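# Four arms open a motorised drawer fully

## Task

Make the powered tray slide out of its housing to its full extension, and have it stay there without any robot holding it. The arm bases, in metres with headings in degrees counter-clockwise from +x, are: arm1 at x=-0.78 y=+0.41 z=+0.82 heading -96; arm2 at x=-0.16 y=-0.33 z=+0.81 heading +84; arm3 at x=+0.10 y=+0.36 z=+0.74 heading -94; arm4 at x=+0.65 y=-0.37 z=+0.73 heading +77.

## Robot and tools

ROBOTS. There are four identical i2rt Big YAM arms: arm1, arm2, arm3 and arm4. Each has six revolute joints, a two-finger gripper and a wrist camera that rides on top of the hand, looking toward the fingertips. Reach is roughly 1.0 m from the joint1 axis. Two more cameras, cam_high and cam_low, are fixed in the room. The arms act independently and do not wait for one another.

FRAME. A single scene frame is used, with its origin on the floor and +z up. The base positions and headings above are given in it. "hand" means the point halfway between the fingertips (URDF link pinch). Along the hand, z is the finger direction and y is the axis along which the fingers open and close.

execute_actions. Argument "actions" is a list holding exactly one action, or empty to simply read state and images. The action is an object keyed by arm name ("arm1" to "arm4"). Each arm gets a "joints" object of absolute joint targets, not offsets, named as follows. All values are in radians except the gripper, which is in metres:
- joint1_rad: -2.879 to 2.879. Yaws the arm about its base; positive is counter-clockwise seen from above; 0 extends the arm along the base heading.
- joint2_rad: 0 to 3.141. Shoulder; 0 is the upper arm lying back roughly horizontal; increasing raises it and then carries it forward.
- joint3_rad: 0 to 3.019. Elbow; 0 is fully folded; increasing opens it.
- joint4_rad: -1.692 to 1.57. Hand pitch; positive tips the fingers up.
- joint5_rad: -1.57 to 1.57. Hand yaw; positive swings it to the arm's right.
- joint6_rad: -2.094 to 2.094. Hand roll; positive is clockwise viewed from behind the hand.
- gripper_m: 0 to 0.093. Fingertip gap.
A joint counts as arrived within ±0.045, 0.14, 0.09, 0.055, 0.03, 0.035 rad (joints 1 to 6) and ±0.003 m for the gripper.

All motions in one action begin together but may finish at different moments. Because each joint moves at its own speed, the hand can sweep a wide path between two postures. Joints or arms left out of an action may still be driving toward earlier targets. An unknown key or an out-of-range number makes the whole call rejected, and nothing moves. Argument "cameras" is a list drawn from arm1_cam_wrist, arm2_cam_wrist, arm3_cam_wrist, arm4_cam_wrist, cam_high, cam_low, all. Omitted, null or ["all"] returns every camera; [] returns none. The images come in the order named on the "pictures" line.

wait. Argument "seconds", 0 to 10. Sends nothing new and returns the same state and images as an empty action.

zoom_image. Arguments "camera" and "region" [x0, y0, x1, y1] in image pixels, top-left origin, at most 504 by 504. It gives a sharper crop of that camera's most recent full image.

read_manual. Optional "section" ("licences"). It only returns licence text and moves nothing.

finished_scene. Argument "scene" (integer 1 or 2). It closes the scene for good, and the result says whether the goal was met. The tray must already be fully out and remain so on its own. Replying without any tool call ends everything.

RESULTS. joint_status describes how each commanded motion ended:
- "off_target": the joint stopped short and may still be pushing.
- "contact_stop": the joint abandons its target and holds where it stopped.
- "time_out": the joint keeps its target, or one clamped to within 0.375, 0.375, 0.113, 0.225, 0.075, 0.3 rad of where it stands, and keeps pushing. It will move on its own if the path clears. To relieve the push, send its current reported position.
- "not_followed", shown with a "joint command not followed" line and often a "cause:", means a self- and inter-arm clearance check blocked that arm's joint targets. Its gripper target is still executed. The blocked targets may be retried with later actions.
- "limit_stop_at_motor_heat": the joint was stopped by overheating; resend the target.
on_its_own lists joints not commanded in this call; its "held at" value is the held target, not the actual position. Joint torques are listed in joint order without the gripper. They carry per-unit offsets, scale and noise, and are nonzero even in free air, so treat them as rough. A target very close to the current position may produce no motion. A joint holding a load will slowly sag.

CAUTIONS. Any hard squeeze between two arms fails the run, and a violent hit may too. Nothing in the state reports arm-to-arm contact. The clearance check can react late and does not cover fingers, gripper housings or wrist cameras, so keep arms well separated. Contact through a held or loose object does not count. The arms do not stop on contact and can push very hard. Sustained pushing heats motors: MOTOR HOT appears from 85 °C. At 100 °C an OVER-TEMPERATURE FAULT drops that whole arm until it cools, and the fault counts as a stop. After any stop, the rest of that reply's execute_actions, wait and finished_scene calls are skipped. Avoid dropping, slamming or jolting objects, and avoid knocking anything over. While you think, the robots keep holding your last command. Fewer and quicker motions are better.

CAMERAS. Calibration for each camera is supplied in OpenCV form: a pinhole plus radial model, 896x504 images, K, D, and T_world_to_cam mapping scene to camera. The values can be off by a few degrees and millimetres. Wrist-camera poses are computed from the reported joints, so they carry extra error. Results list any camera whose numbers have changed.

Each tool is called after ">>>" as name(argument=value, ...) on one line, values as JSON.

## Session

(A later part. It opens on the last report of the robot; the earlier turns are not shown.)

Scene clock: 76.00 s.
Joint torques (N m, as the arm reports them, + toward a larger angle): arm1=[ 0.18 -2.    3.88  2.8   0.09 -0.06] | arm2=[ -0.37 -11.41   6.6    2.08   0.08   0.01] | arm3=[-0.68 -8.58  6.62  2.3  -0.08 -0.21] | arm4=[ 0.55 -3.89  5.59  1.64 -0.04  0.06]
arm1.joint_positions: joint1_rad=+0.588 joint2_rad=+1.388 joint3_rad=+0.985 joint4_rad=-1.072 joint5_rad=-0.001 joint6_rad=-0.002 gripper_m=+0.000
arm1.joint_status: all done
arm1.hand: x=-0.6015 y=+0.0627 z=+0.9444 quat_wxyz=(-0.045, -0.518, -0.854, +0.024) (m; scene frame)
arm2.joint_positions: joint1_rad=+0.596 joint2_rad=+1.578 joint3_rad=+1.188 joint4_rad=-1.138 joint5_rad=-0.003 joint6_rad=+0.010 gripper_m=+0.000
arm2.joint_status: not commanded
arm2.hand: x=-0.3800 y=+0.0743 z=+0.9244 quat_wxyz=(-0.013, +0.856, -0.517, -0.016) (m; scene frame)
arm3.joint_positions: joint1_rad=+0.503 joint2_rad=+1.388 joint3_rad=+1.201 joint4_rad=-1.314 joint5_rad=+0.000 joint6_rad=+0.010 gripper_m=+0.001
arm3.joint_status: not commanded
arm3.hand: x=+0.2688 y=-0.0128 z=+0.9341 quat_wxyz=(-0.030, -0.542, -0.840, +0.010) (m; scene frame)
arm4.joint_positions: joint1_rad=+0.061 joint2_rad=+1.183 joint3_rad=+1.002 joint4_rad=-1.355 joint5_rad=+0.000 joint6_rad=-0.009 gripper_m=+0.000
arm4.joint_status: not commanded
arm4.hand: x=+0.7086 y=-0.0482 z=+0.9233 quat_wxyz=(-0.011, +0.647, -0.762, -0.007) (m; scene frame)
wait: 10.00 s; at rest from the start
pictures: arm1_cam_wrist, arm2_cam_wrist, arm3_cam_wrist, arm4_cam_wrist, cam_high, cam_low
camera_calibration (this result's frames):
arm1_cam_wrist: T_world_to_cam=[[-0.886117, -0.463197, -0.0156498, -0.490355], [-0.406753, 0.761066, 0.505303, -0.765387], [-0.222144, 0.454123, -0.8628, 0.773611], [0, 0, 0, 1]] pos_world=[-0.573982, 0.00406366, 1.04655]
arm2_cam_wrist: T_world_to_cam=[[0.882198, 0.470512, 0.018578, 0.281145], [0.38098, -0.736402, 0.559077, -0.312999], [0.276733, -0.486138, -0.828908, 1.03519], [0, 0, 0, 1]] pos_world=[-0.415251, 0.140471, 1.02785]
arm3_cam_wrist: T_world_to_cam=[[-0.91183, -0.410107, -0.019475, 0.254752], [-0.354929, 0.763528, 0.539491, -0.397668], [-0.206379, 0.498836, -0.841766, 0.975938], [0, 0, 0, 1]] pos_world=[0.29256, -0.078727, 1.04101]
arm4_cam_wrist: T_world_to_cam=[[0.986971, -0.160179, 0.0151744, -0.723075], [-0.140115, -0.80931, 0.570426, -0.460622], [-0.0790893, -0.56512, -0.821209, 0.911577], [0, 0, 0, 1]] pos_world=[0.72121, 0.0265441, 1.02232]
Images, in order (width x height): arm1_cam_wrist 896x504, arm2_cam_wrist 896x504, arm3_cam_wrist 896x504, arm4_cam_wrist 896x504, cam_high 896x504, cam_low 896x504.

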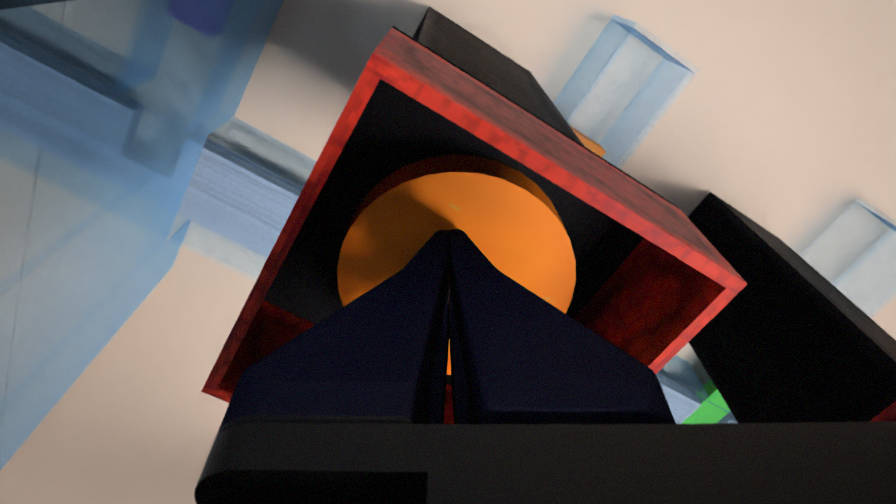

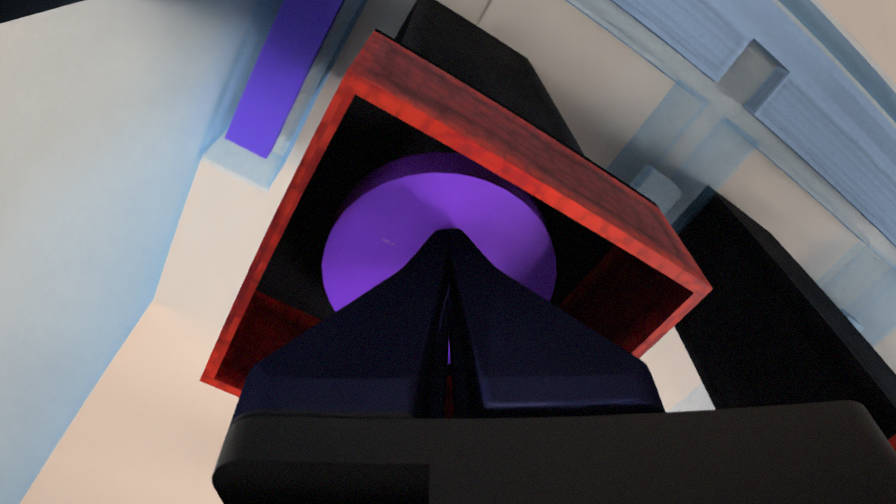

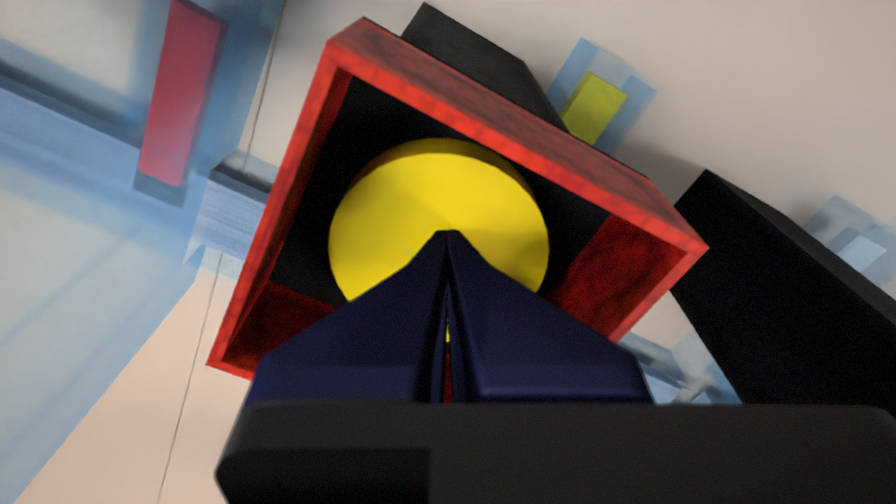

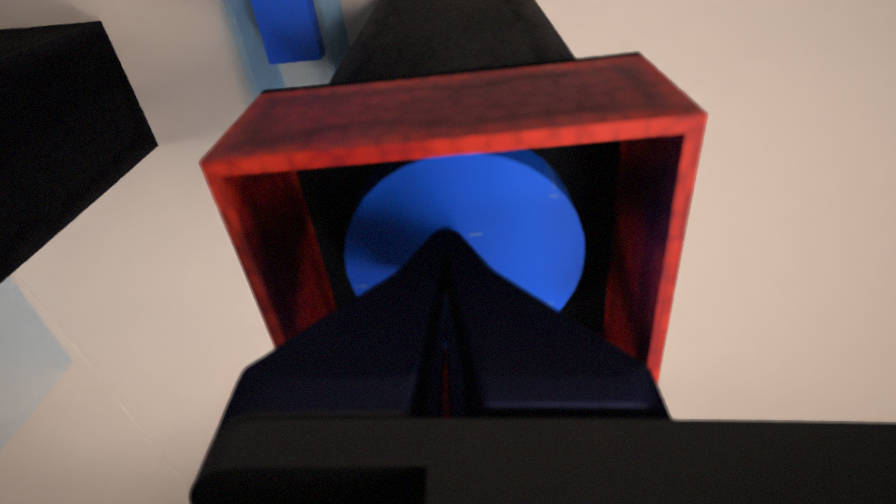

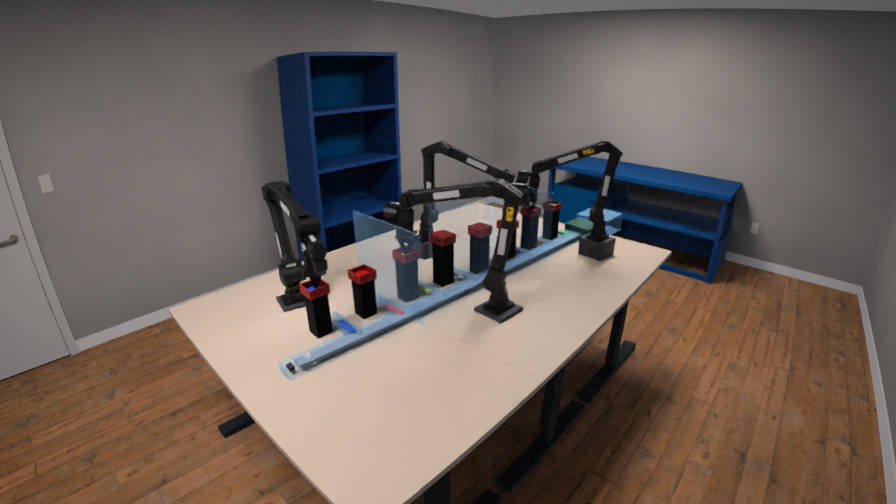

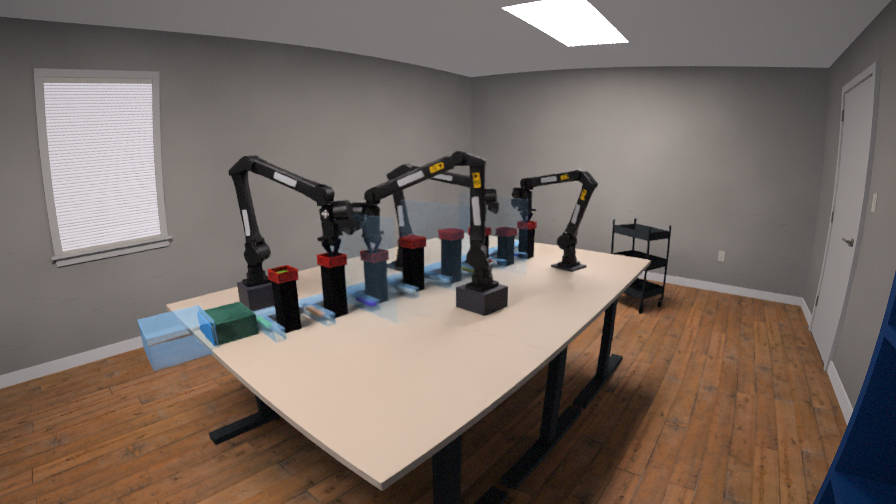

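>>> wait(seconds=10)

Scene clock: 86.13 s.
Joint torques (N m, as the arm reports them, + toward a larger angle): arm1=[ 0.1  -2.04  3.91  2.8   0.1  -0.06] | arm2=[ -0.58 -12.14   6.68   1.95   0.08   0.01] | arm3=[-0.72 -8.63  6.65  2.3  -0.08 -0.21] | arm4=[ 0.54 -3.85  5.6   1.64 -0.04  0.06]
arm1.joint_positions: joint1_rad=+0.588 joint2_rad=+1.388 joint3_rad=+0.985 joint4_rad=-1.072 joint5_rad=-0.001 joint6_rad=-0.002 gripper_m=+0.000
arm1.joint_status: all done
arm1.hand: x=-0.6015 y=+0.0627 z=+0.9444 quat_wxyz=(-0.045, -0.518, -0.854, +0.024) (m; scene frame)
arm2.joint_positions: joint1_rad=+0.596 joint2_rad=+1.578 joint3_rad=+1.188 joint4_rad=-1.138 joint5_rad=-0.003 joint6_rad=+0.010 gripper_m=+0.000
arm2.joint_status: not commanded
arm2.hand: x=-0.3800 y=+0.0743 z=+0.9244 quat_wxyz=(-0.013, +0.856, -0.517, -0.016) (m; scene frame)
arm3.joint_positions: joint1_rad=+0.503 joint2_rad=+1.388 joint3_rad=+1.201 joint4_rad=-1.314 joint5_rad=+0.000 joint6_rad=+0.010 gripper_m=+0.001
arm3.joint_status: not commanded
arm3.hand: x=+0.2688 y=-0.0128 z=+0.9341 quat_wxyz=(-0.030, -0.542, -0.840, +0.010) (m; scene frame)
arm4.joint_positions: joint1_rad=+0.061 joint2_rad=+1.183 joint3_rad=+1.002 joint4_rad=-1.355 joint5_rad=+0.000 joint6_rad=-0.009 gripper_m=+0.000
arm4.joint_status: not commanded
arm4.hand: x=+0.7086 y=-0.0482 z=+0.9233 quat_wxyz=(-0.011, +0.647, -0.762, -0.007) (m; scene frame)
wait: 10.00 s; at rest by 0.13 s
pictures: arm1_cam_wrist, arm2_cam_wrist, arm3_cam_wrist, arm4_cam_wrist, cam_high, cam_low
camera_calibration (this result's frames):
arm1_cam_wrist: T_world_to_cam=[[-0.886117, -0.463197, -0.0156498, -0.490355], [-0.406753, 0.761066, 0.505303, -0.765387], [-0.222144, 0.454123, -0.8628, 0.773611], [0, 0, 0, 1]] pos_world=[-0.573982, 0.00406366, 1.04655]
arm2_cam_wrist: T_world_to_cam=[[0.882198, 0.470512, 0.018578, 0.281145], [0.38098, -0.736402, 0.559077, -0.312999], [0.276733, -0.486138, -0.828908, 1.03519], [0, 0, 0, 1]] pos_world=[-0.415251, 0.140471, 1.02785]
arm3_cam_wrist: T_world_to_cam=[[-0.91183, -0.410107, -0.019475, 0.254752], [-0.354929, 0.763528, 0.539491, -0.397668], [-0.206379, 0.498836, -0.841766, 0.975938], [0, 0, 0, 1]] pos_world=[0.29256, -0.078727, 1.04101]
arm4_cam_wrist: T_world_to_cam=[[0.986971, -0.160179, 0.0151744, -0.723075], [-0.140115, -0.80931, 0.570426, -0.460622], [-0.0790893, -0.56512, -0.821209, 0.911577], [0, 0, 0, 1]] pos_world=[0.72121, 0.0265441, 1.02232]
Images, in order (width x height): arm1_cam_wrist 896x504, arm2_cam_wrist 896x504, arm3_cam_wrist 896x504, arm4_cam_wrist 896x504, cam_high 896x504, cam_low 896x504.

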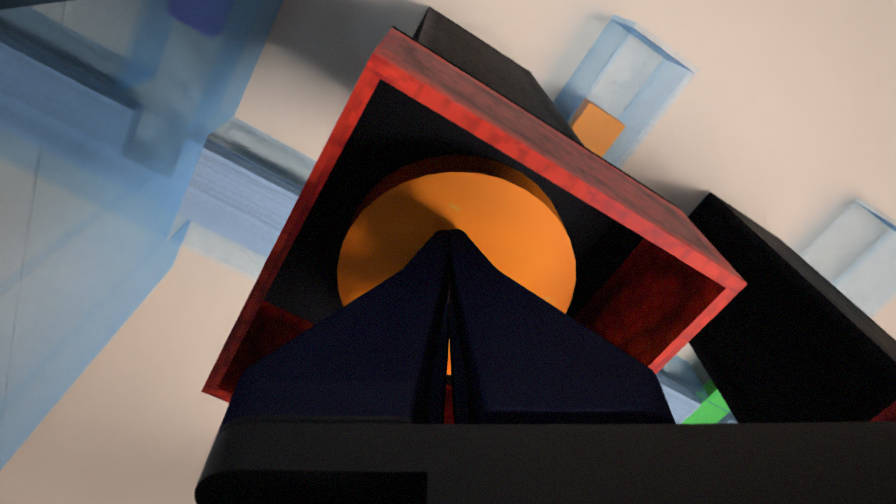

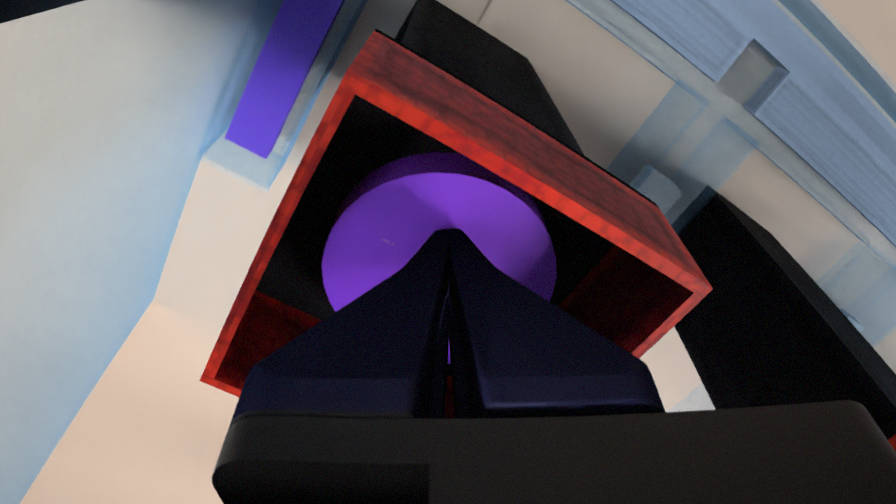

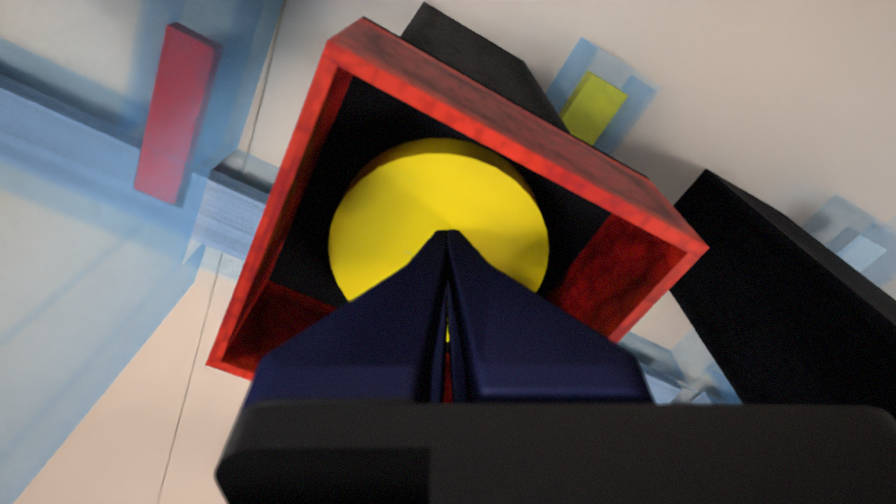

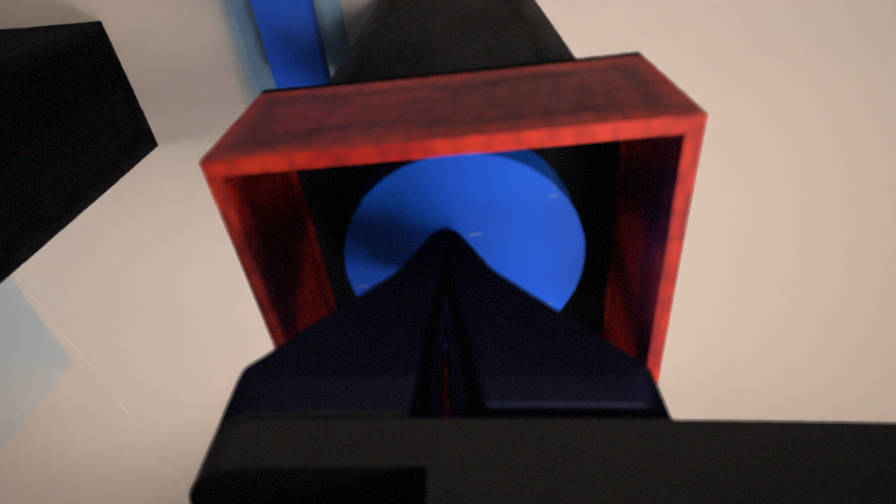

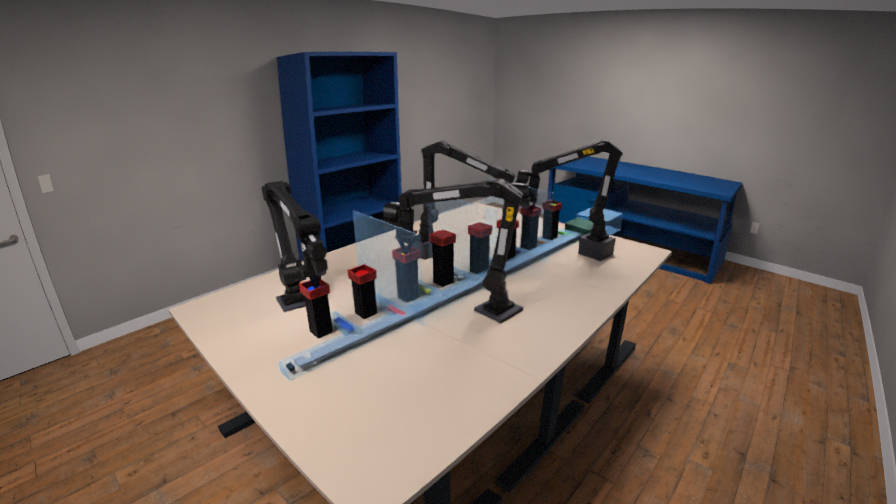

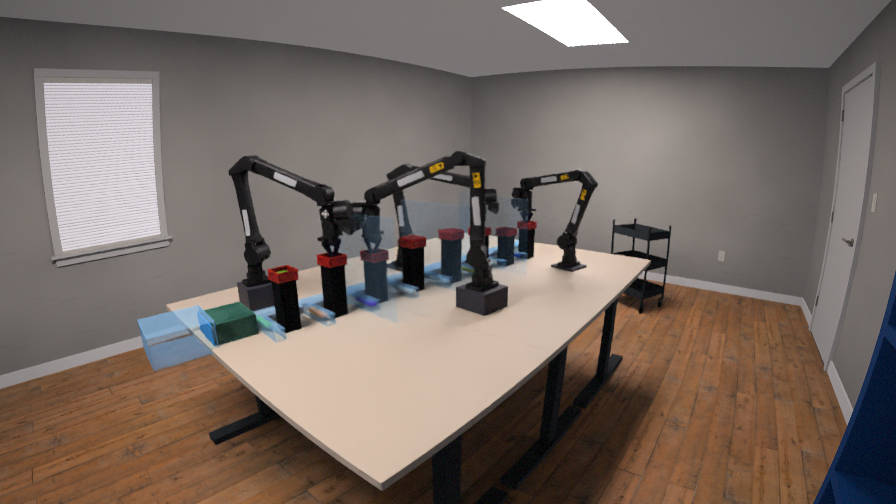

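>>> wait(seconds=10)

Scene clock: 96.37 s.
Joint torques (N m, as the arm reports them, + toward a larger angle): arm1=[ 0.1  -1.97  3.89  2.77  0.09 -0.06] | arm2=[ -0.06 -12.     6.72   2.12   0.07   0.  ] | arm3=[-0.78 -8.63  6.62  2.31 -0.08 -0.22] | arm4=[ 0.51 -3.84  5.58  1.63 -0.04  0.06]
arm1.joint_positions: joint1_rad=+0.588 joint2_rad=+1.388 joint3_rad=+0.985 joint4_rad=-1.072 joint5_rad=-0.001 joint6_rad=-0.002 gripper_m=+0.000
arm1.joint_status: all done
arm1.hand: x=-0.6015 y=+0.0627 z=+0.9444 quat_wxyz=(-0.045, -0.518, -0.854, +0.024) (m; scene frame)
arm2.joint_positions: joint1_rad=+0.596 joint2_rad=+1.578 joint3_rad=+1.188 joint4_rad=-1.138 joint5_rad=-0.003 joint6_rad=+0.010 gripper_m=+0.000
arm2.joint_status: not commanded
arm2.hand: x=-0.3800 y=+0.0743 z=+0.9244 quat_wxyz=(-0.013, +0.856, -0.517, -0.016) (m; scene frame)
arm3.joint_positions: joint1_rad=+0.503 joint2_rad=+1.388 joint3_rad=+1.201 joint4_rad=-1.314 joint5_rad=+0.000 joint6_rad=+0.010 gripper_m=+0.001
arm3.joint_status: not commanded
arm3.hand: x=+0.2688 y=-0.0128 z=+0.9341 quat_wxyz=(-0.030, -0.542, -0.840, +0.010) (m; scene frame)
arm4.joint_positions: joint1_rad=+0.061 joint2_rad=+1.183 joint3_rad=+1.002 joint4_rad=-1.355 joint5_rad=+0.000 joint6_rad=-0.009 gripper_m=+0.000
arm4.joint_status: not commanded
arm4.hand: x=+0.7086 y=-0.0482 z=+0.9233 quat_wxyz=(-0.011, +0.647, -0.762, -0.007) (m; scene frame)
wait: 10.00 s; at rest by 0.03 s
pictures: arm1_cam_wrist, arm2_cam_wrist, arm3_cam_wrist, arm4_cam_wrist, cam_high, cam_low
camera_calibration (this result's frames):
arm1_cam_wrist: T_world_to_cam=[[-0.886117, -0.463197, -0.0156498, -0.490355], [-0.406753, 0.761066, 0.505303, -0.765387], [-0.222144, 0.454123, -0.8628, 0.773611], [0, 0, 0, 1]] pos_world=[-0.573982, 0.00406366, 1.04655]
arm2_cam_wrist: T_world_to_cam=[[0.882198, 0.470512, 0.018578, 0.281145], [0.38098, -0.736402, 0.559077, -0.312999], [0.276733, -0.486138, -0.828908, 1.03519], [0, 0, 0, 1]] pos_world=[-0.415251, 0.140471, 1.02785]
arm3_cam_wrist: T_world_to_cam=[[-0.91183, -0.410107, -0.019475, 0.254752], [-0.354929, 0.763528, 0.539491, -0.397668], [-0.206379, 0.498836, -0.841766, 0.975938], [0, 0, 0, 1]] pos_world=[0.29256, -0.078727, 1.04101]
arm4_cam_wrist: T_world_to_cam=[[0.986971, -0.160179, 0.0151744, -0.723075], [-0.140115, -0.80931, 0.570426, -0.460622], [-0.0790893, -0.56512, -0.821209, 0.911577], [0, 0, 0, 1]] pos_world=[0.72121, 0.0265441, 1.02232]
Images, in order (width x height): arm1_cam_wrist 896x504, arm2_cam_wrist 896x504, arm3_cam_wrist 896x504, arm4_cam_wrist 896x504, cam_high 896x504, cam_low 896x504.

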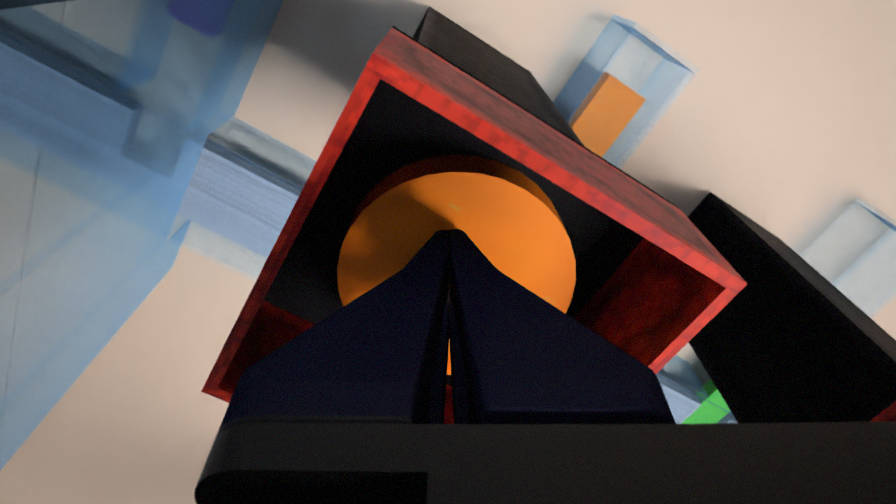

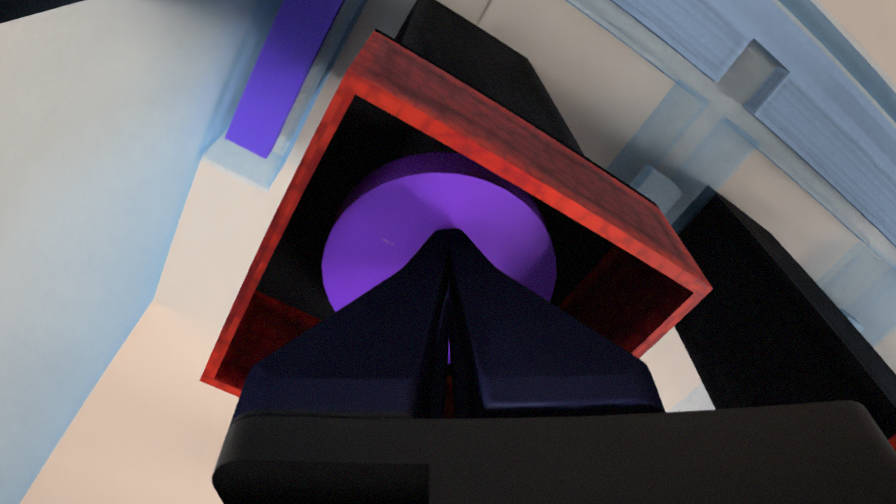

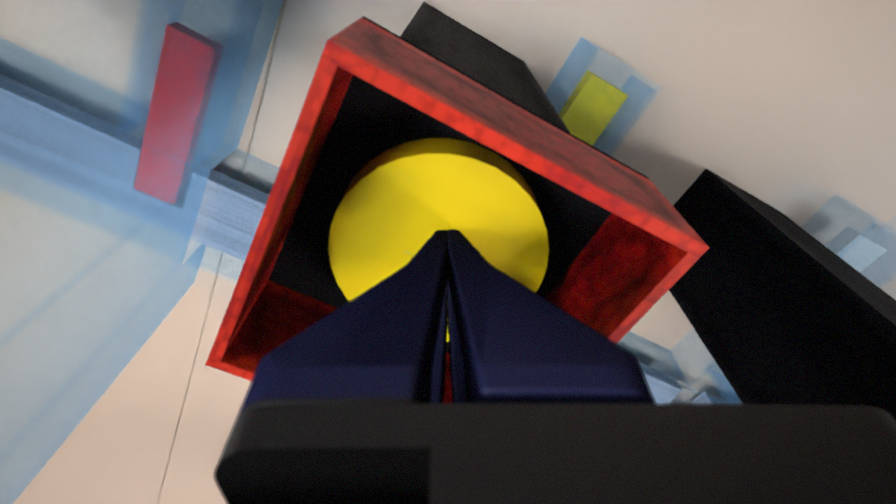

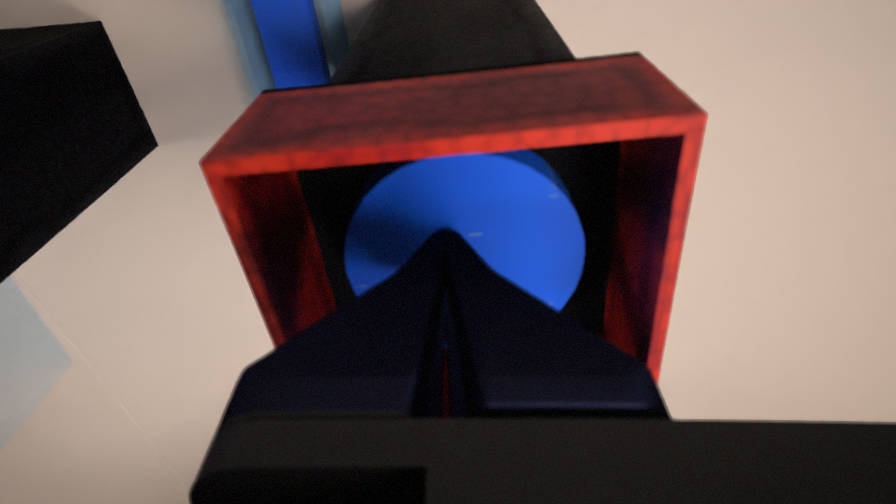

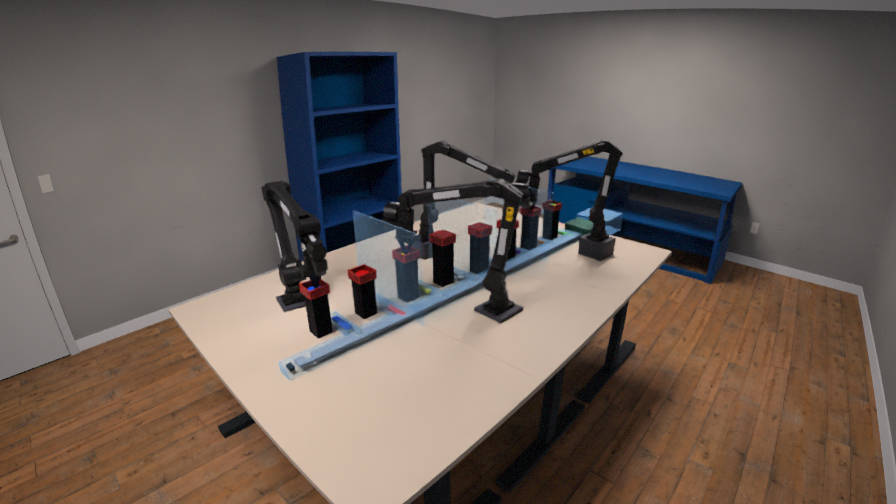

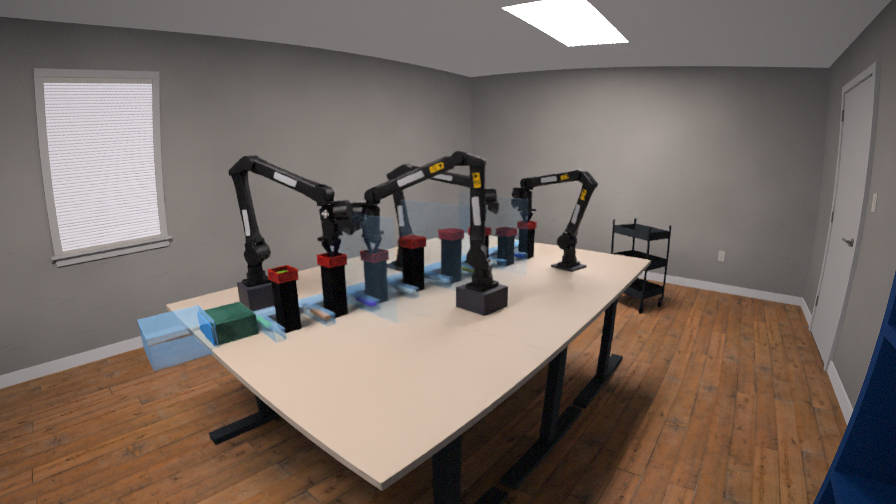

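>>> zoom_image(camera="cam_high", region=[270, 260, 470, 390])

Region (270, 260, 470, 390) of cam_high's 896x504 image, scaled by 2.520, with more detail than that image has; it fills the top 328 rows of this view, and the rest is white.

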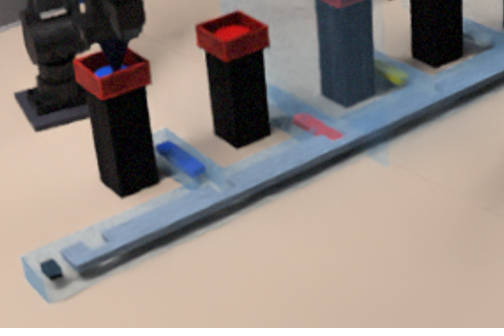

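>>> execute_actions(actions=[{"arm1": {"joints": {"joint1_rad": 0.584, "joint2_rad": 1.363, "joint3_rad": 1.119, "joint4_rad": -1.327}}, "arm4": {"joints": {"joint1_rad": 0.061, "joint2_rad": 1.184, "joint3_rad": 1.208, "joint4_rad": -1.594}}}], cameras=[])

>>> execute_actions(actions=[{"arm1": {"joints": {"joint1_rad": -0.012, "joint2_rad": 1.230, "joint3_rad": 0.999, "joint4_rad": -1.340}}, "arm4": {"joints": {"joint1_rad": 0.678, "joint2_rad": 1.330, "joint3_rad": 1.333, "joint4_rad": -1.574}}}], cameras=[])

>>> execute_actions(actions=[{"arm1": {"joints": {"joint1_rad": -0.012, "joint2_rad": 1.347, "joint3_rad": 0.805, "joint4_rad": -1.029}}, "arm4": {"joints": {"joint1_rad": 0.678, "joint2_rad": 1.367, "joint3_rad": 1.091, "joint4_rad": -1.294}}}], cameras=["arm1_cam_wrist", "arm4_cam_wrist"])

Scene clock: 97.87 s.
Joint torques (N m, as the arm reports them, + toward a larger angle): arm1=[ 0.22 -8.16 10.35  0.42  0.1  -0.05] | arm2=[ -0.67 -12.36   6.69   2.05   0.09  -0.01] | arm3=[-0.69 -8.6   6.62  2.32 -0.08 -0.22] | arm4=[ 0.51 -6.88 14.26 -0.57 -0.04  0.05]
arm1.joint_positions: joint1_rad=+0.588 joint2_rad=+1.373 joint3_rad=+1.068 joint4_rad=-1.318 joint5_rad=-0.001 joint6_rad=-0.002 gripper_m=+0.000
arm1.joint_status: all done
arm1.hand: x=-0.6152 y=+0.0888 z=+0.9784 quat_wxyz=(+0.018, -0.519, -0.855, -0.014) (m; scene frame)
arm2.joint_positions: joint1_rad=+0.596 joint2_rad=+1.578 joint3_rad=+1.188 joint4_rad=-1.138 joint5_rad=-0.003 joint6_rad=+0.010 gripper_m=+0.000
arm2.joint_status: not commanded
arm2.hand: x=-0.3800 y=+0.0743 z=+0.9244 quat_wxyz=(-0.013, +0.856, -0.517, -0.016) (m; scene frame)
arm3.joint_positions: joint1_rad=+0.503 joint2_rad=+1.388 joint3_rad=+1.201 joint4_rad=-1.314 joint5_rad=+0.000 joint6_rad=+0.010 gripper_m=+0.001
arm3.joint_status: not commanded
arm3.hand: x=+0.2688 y=-0.0128 z=+0.9341 quat_wxyz=(-0.030, -0.542, -0.840, +0.010) (m; scene frame)
arm4.joint_positions: joint1_rad=+0.061 joint2_rad=+1.181 joint3_rad=+1.151 joint4_rad=-1.582 joint5_rad=+0.000 joint6_rad=-0.009 gripper_m=+0.000
arm4.joint_status: all done
arm4.hand: x=+0.7062 y=-0.0606 z=+0.9809 quat_wxyz=(+0.017, +0.647, -0.762, +0.017) (m; scene frame)
pictures: none
No camera images: the call's "cameras" was empty. Leave "cameras" out to get every camera's image.

Scene clock: 99.07 s.
Joint torques (N m, as the arm reports them, + toward a larger angle): arm1=[ 0.65 -5.91  7.08  0.67  0.1  -0.06] | arm2=[ -0.56 -11.91   6.66   2.07   0.09  -0.02] | arm3=[-0.58 -8.73  6.6   2.31 -0.07 -0.21] | arm4=[  0.4  -10.83  14.27   0.02  -0.05   0.05]
arm1.joint_positions: joint1_rad=-0.013 joint2_rad=+1.226 joint3_rad=+1.004 joint4_rad=-1.334 joint5_rad=-0.001 joint6_rad=-0.002 gripper_m=+0.000
arm1.joint_status: all done
arm1.hand: x=-0.8243 y=+0.0823 z=+1.0021 quat_wxyz=(-0.009, -0.748, -0.663, +0.004) (m; scene frame)
arm2.joint_positions: joint1_rad=+0.596 joint2_rad=+1.578 joint3_rad=+1.188 joint4_rad=-1.138 joint5_rad=-0.003 joint6_rad=+0.010 gripper_m=+0.000
arm2.joint_status: not commanded
arm2.hand: x=-0.3800 y=+0.0743 z=+0.9244 quat_wxyz=(-0.013, +0.856, -0.517, -0.016) (m; scene frame)
arm3.joint_positions: joint1_rad=+0.503 joint2_rad=+1.388 joint3_rad=+1.201 joint4_rad=-1.314 joint5_rad=+0.000 joint6_rad=+0.010 gripper_m=+0.001
arm3.joint_status: not commanded
arm3.hand: x=+0.2688 y=-0.0128 z=+0.9341 quat_wxyz=(-0.030, -0.542, -0.840, +0.010) (m; scene frame)
arm4.joint_positions: joint1_rad=+0.680 joint2_rad=+1.338 joint3_rad=+1.275 joint4_rad=-1.580 joint5_rad=+0.000 joint6_rad=-0.009 gripper_m=+0.000
arm4.joint_status: all done
arm4.hand: x=+0.4953 y=-0.0398 z=+0.9760 quat_wxyz=(+0.022, +0.848, -0.529, +0.034) (m; scene frame)
pictures: none
No camera images: the call's "cameras" was empty. Leave "cameras" out to get every camera's image.

Scene clock: 100.20 s.
Joint torques (N m, as the arm reports them, + toward a larger angle): arm1=[ 0.46 -1.87  4.06  2.67  0.09 -0.06] | arm2=[ -0.52 -11.92   6.66   1.99   0.09   0.03] | arm3=[-0.7  -8.59  6.63  2.33 -0.08 -0.21] | arm4=[ 0.44 -8.    7.09  1.06 -0.05  0.05]
arm1.joint_positions: joint1_rad=-0.013 joint2_rad=+1.281 joint3_rad=+0.851 joint4_rad=-1.068 joint5_rad=-0.001 joint6_rad=-0.002 gripper_m=+0.000
arm1.joint_status: all done
arm1.hand: x=-0.8250 y=+0.0725 z=+0.9304 quat_wxyz=(-0.028, -0.748, -0.663, +0.026) (m; scene frame)
arm2.joint_positions: joint1_rad=+0.596 joint2_rad=+1.578 joint3_rad=+1.188 joint4_rad=-1.138 joint5_rad=-0.003 joint6_rad=+0.010 gripper_m=+0.000
arm2.joint_status: not commanded
arm2.hand: x=-0.3800 y=+0.0743 z=+0.9244 quat_wxyz=(-0.013, +0.856, -0.517, -0.016) (m; scene frame)
arm3.joint_positions: joint1_rad=+0.503 joint2_rad=+1.388 joint3_rad=+1.201 joint4_rad=-1.314 joint5_rad=+0.000 joint6_rad=+0.010 gripper_m=+0.001
arm3.joint_status: not commanded
arm3.hand: x=+0.2688 y=-0.0128 z=+0.9341 quat_wxyz=(-0.030, -0.542, -0.840, +0.010) (m; scene frame)
arm4.joint_positions: joint1_rad=+0.680 joint2_rad=+1.348 joint3_rad=+1.116 joint4_rad=-1.324 joint5_rad=+0.000 joint6_rad=-0.009 gripper_m=+0.000
arm4.joint_status: all done
arm4.hand: x=+0.4887 y=-0.0262 z=+0.9118 quat_wxyz=(-0.001, +0.848, -0.529, -0.003) (m; scene frame)
pictures: arm1_cam_wrist, arm4_cam_wrist
camera_calibration (this result's frames):
arm1_cam_wrist: T_world_to_cam=[[-0.992744, 0.118791, -0.0186511, -0.811427], [0.0910607, 0.84399, 0.528572, -0.473704], [0.0785309, 0.523038, -0.848684, 0.9374], [0, 0, 0, 1]] pos_world=[-0.836018, 0.0058963, 1.03081]
arm4_cam_wrist: T_world_to_cam=[[0.896878, 0.442175, 0.00952634, -0.437357], [0.353179, -0.728999, 0.586365, -0.720523], [0.26622, -0.522534, -0.809991, 0.719336], [0, 0, 0, 1]] pos_world=[0.455229, 0.0440048, 1.00931]
Images, in order (width x height): arm1_cam_wrist 896x504, arm4_cam_wrist 896x504.

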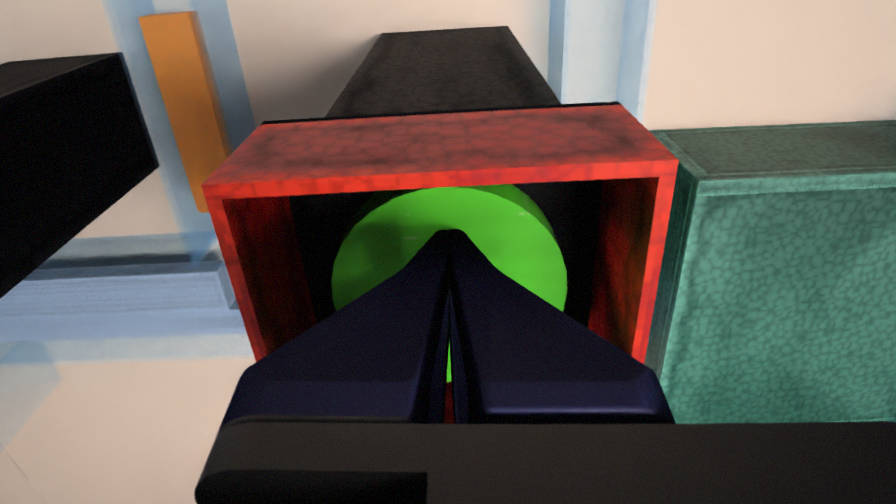

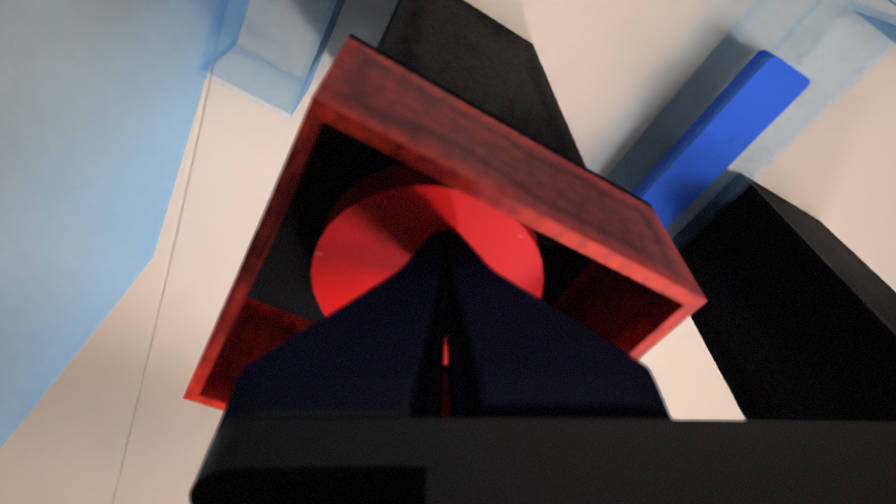

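>>> wait(seconds=10)

Scene clock: 110.27 s.
Joint torques (N m, as the arm reports them, + toward a larger angle): arm1=[ 0.59 -1.61  4.06  2.68  0.1  -0.06] | arm2=[ -0.59 -12.11   6.61   1.97   0.08   0.  ] | arm3=[-0.71 -8.63  6.64  2.31 -0.08 -0.21] | arm4=[ 0.4  -7.98  7.08  1.06 -0.05  0.05]
arm1.joint_positions: joint1_rad=-0.013 joint2_rad=+1.281 joint3_rad=+0.851 joint4_rad=-1.068 joint5_rad=-0.001 joint6_rad=-0.002 gripper_m=+0.000
arm1.joint_status: all done
arm1.hand: x=-0.8250 y=+0.0725 z=+0.9304 quat_wxyz=(-0.028, -0.748, -0.663, +0.026) (m; scene frame)
arm2.joint_positions: joint1_rad=+0.596 joint2_rad=+1.578 joint3_rad=+1.188 joint4_rad=-1.138 joint5_rad=-0.003 joint6_rad=+0.010 gripper_m=+0.000
arm2.joint_status: not commanded
arm2.hand: x=-0.3800 y=+0.0743 z=+0.9244 quat_wxyz=(-0.013, +0.856, -0.517, -0.016) (m; scene frame)
arm3.joint_positions: joint1_rad=+0.503 joint2_rad=+1.388 joint3_rad=+1.201 joint4_rad=-1.314 joint5_rad=+0.000 joint6_rad=+0.010 gripper_m=+0.001
arm3.joint_status: not commanded
arm3.hand: x=+0.2688 y=-0.0128 z=+0.9341 quat_wxyz=(-0.030, -0.542, -0.840, +0.010) (m; scene frame)
arm4.joint_positions: joint1_rad=+0.680 joint2_rad=+1.348 joint3_rad=+1.116 joint4_rad=-1.324 joint5_rad=+0.000 joint6_rad=-0.009 gripper_m=+0.000
arm4.joint_status: all done
arm4.hand: x=+0.4887 y=-0.0262 z=+0.9118 quat_wxyz=(-0.001, +0.848, -0.529, -0.003) (m; scene frame)
wait: 10.00 s; at rest by 0.20 s
pictures: arm1_cam_wrist, arm2_cam_wrist, arm3_cam_wrist, arm4_cam_wrist, cam_high, cam_low
camera_calibration (this result's frames):
arm1_cam_wrist: T_world_to_cam=[[-0.992744, 0.118791, -0.0186511, -0.811427], [0.0910607, 0.84399, 0.528572, -0.473704], [0.0785309, 0.523038, -0.848684, 0.9374], [0, 0, 0, 1]] pos_world=[-0.836018, 0.0058963, 1.03081]
arm2_cam_wrist: T_world_to_cam=[[0.882198, 0.470512, 0.018578, 0.281145], [0.38098, -0.736402, 0.559077, -0.312999], [0.276733, -0.486138, -0.828908, 1.03519], [0, 0, 0, 1]] pos_world=[-0.415251, 0.140471, 1.02785]
arm3_cam_wrist: T_world_to_cam=[[-0.91183, -0.410107, -0.019475, 0.254752], [-0.354929, 0.763528, 0.539491, -0.397668], [-0.206379, 0.498836, -0.841766, 0.975938], [0, 0, 0, 1]] pos_world=[0.29256, -0.078727, 1.04101]
arm4_cam_wrist: T_world_to_cam=[[0.896878, 0.442175, 0.00952634, -0.437357], [0.353179, -0.728999, 0.586365, -0.720523], [0.26622, -0.522534, -0.809991, 0.719336], [0, 0, 0, 1]] pos_world=[0.455229, 0.0440048, 1.00931]
Images, in order (width x height): arm1_cam_wrist 896x504, arm2_cam_wrist 896x504, arm3_cam_wrist 896x504, arm4_cam_wrist 896x504, cam_high 896x504, cam_low 896x504.

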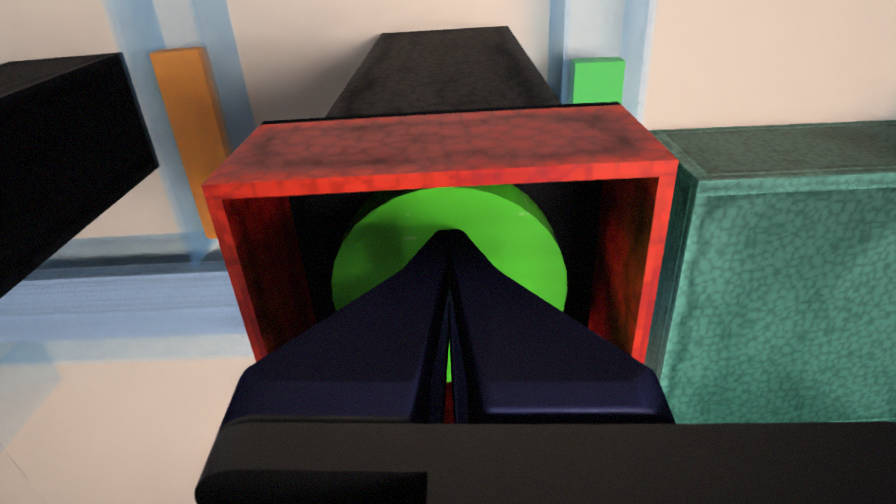

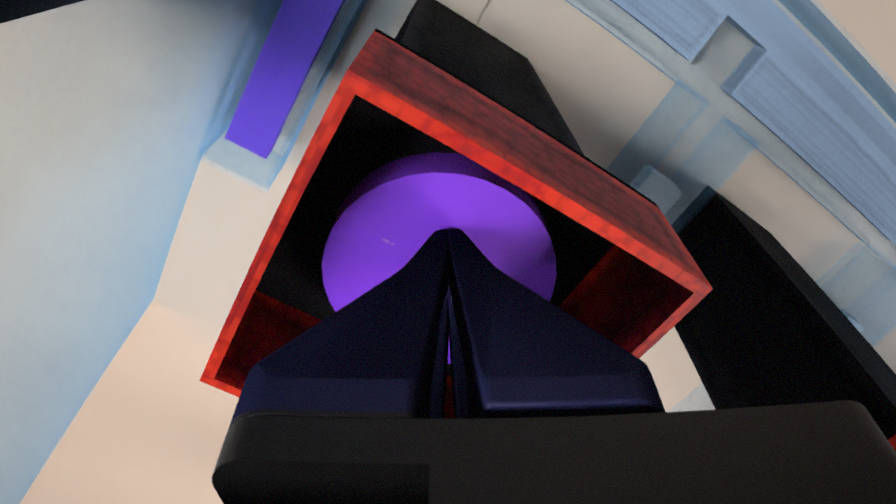

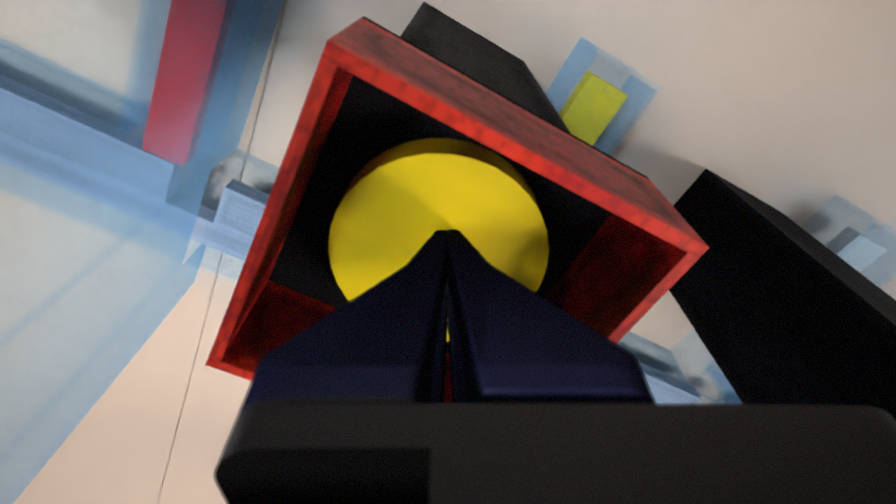

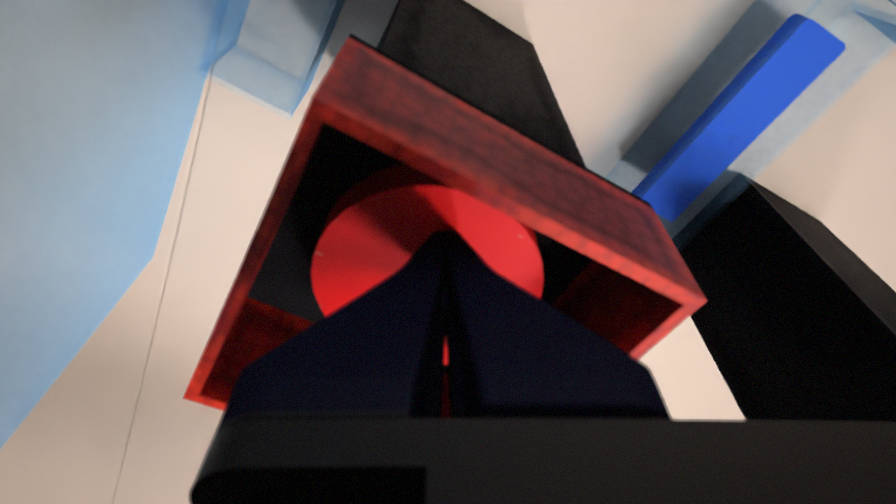

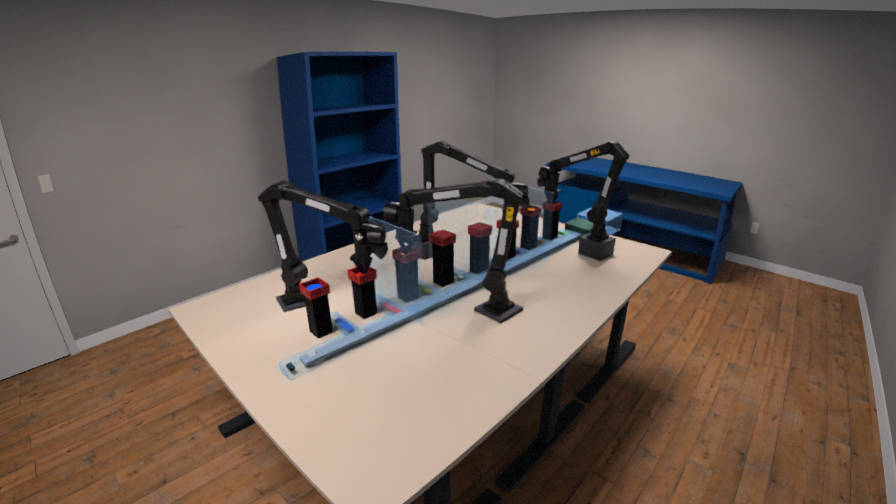

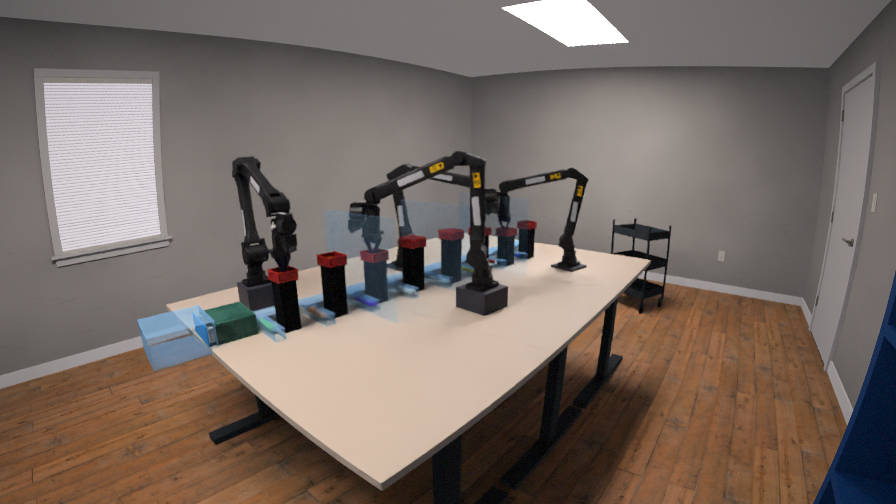

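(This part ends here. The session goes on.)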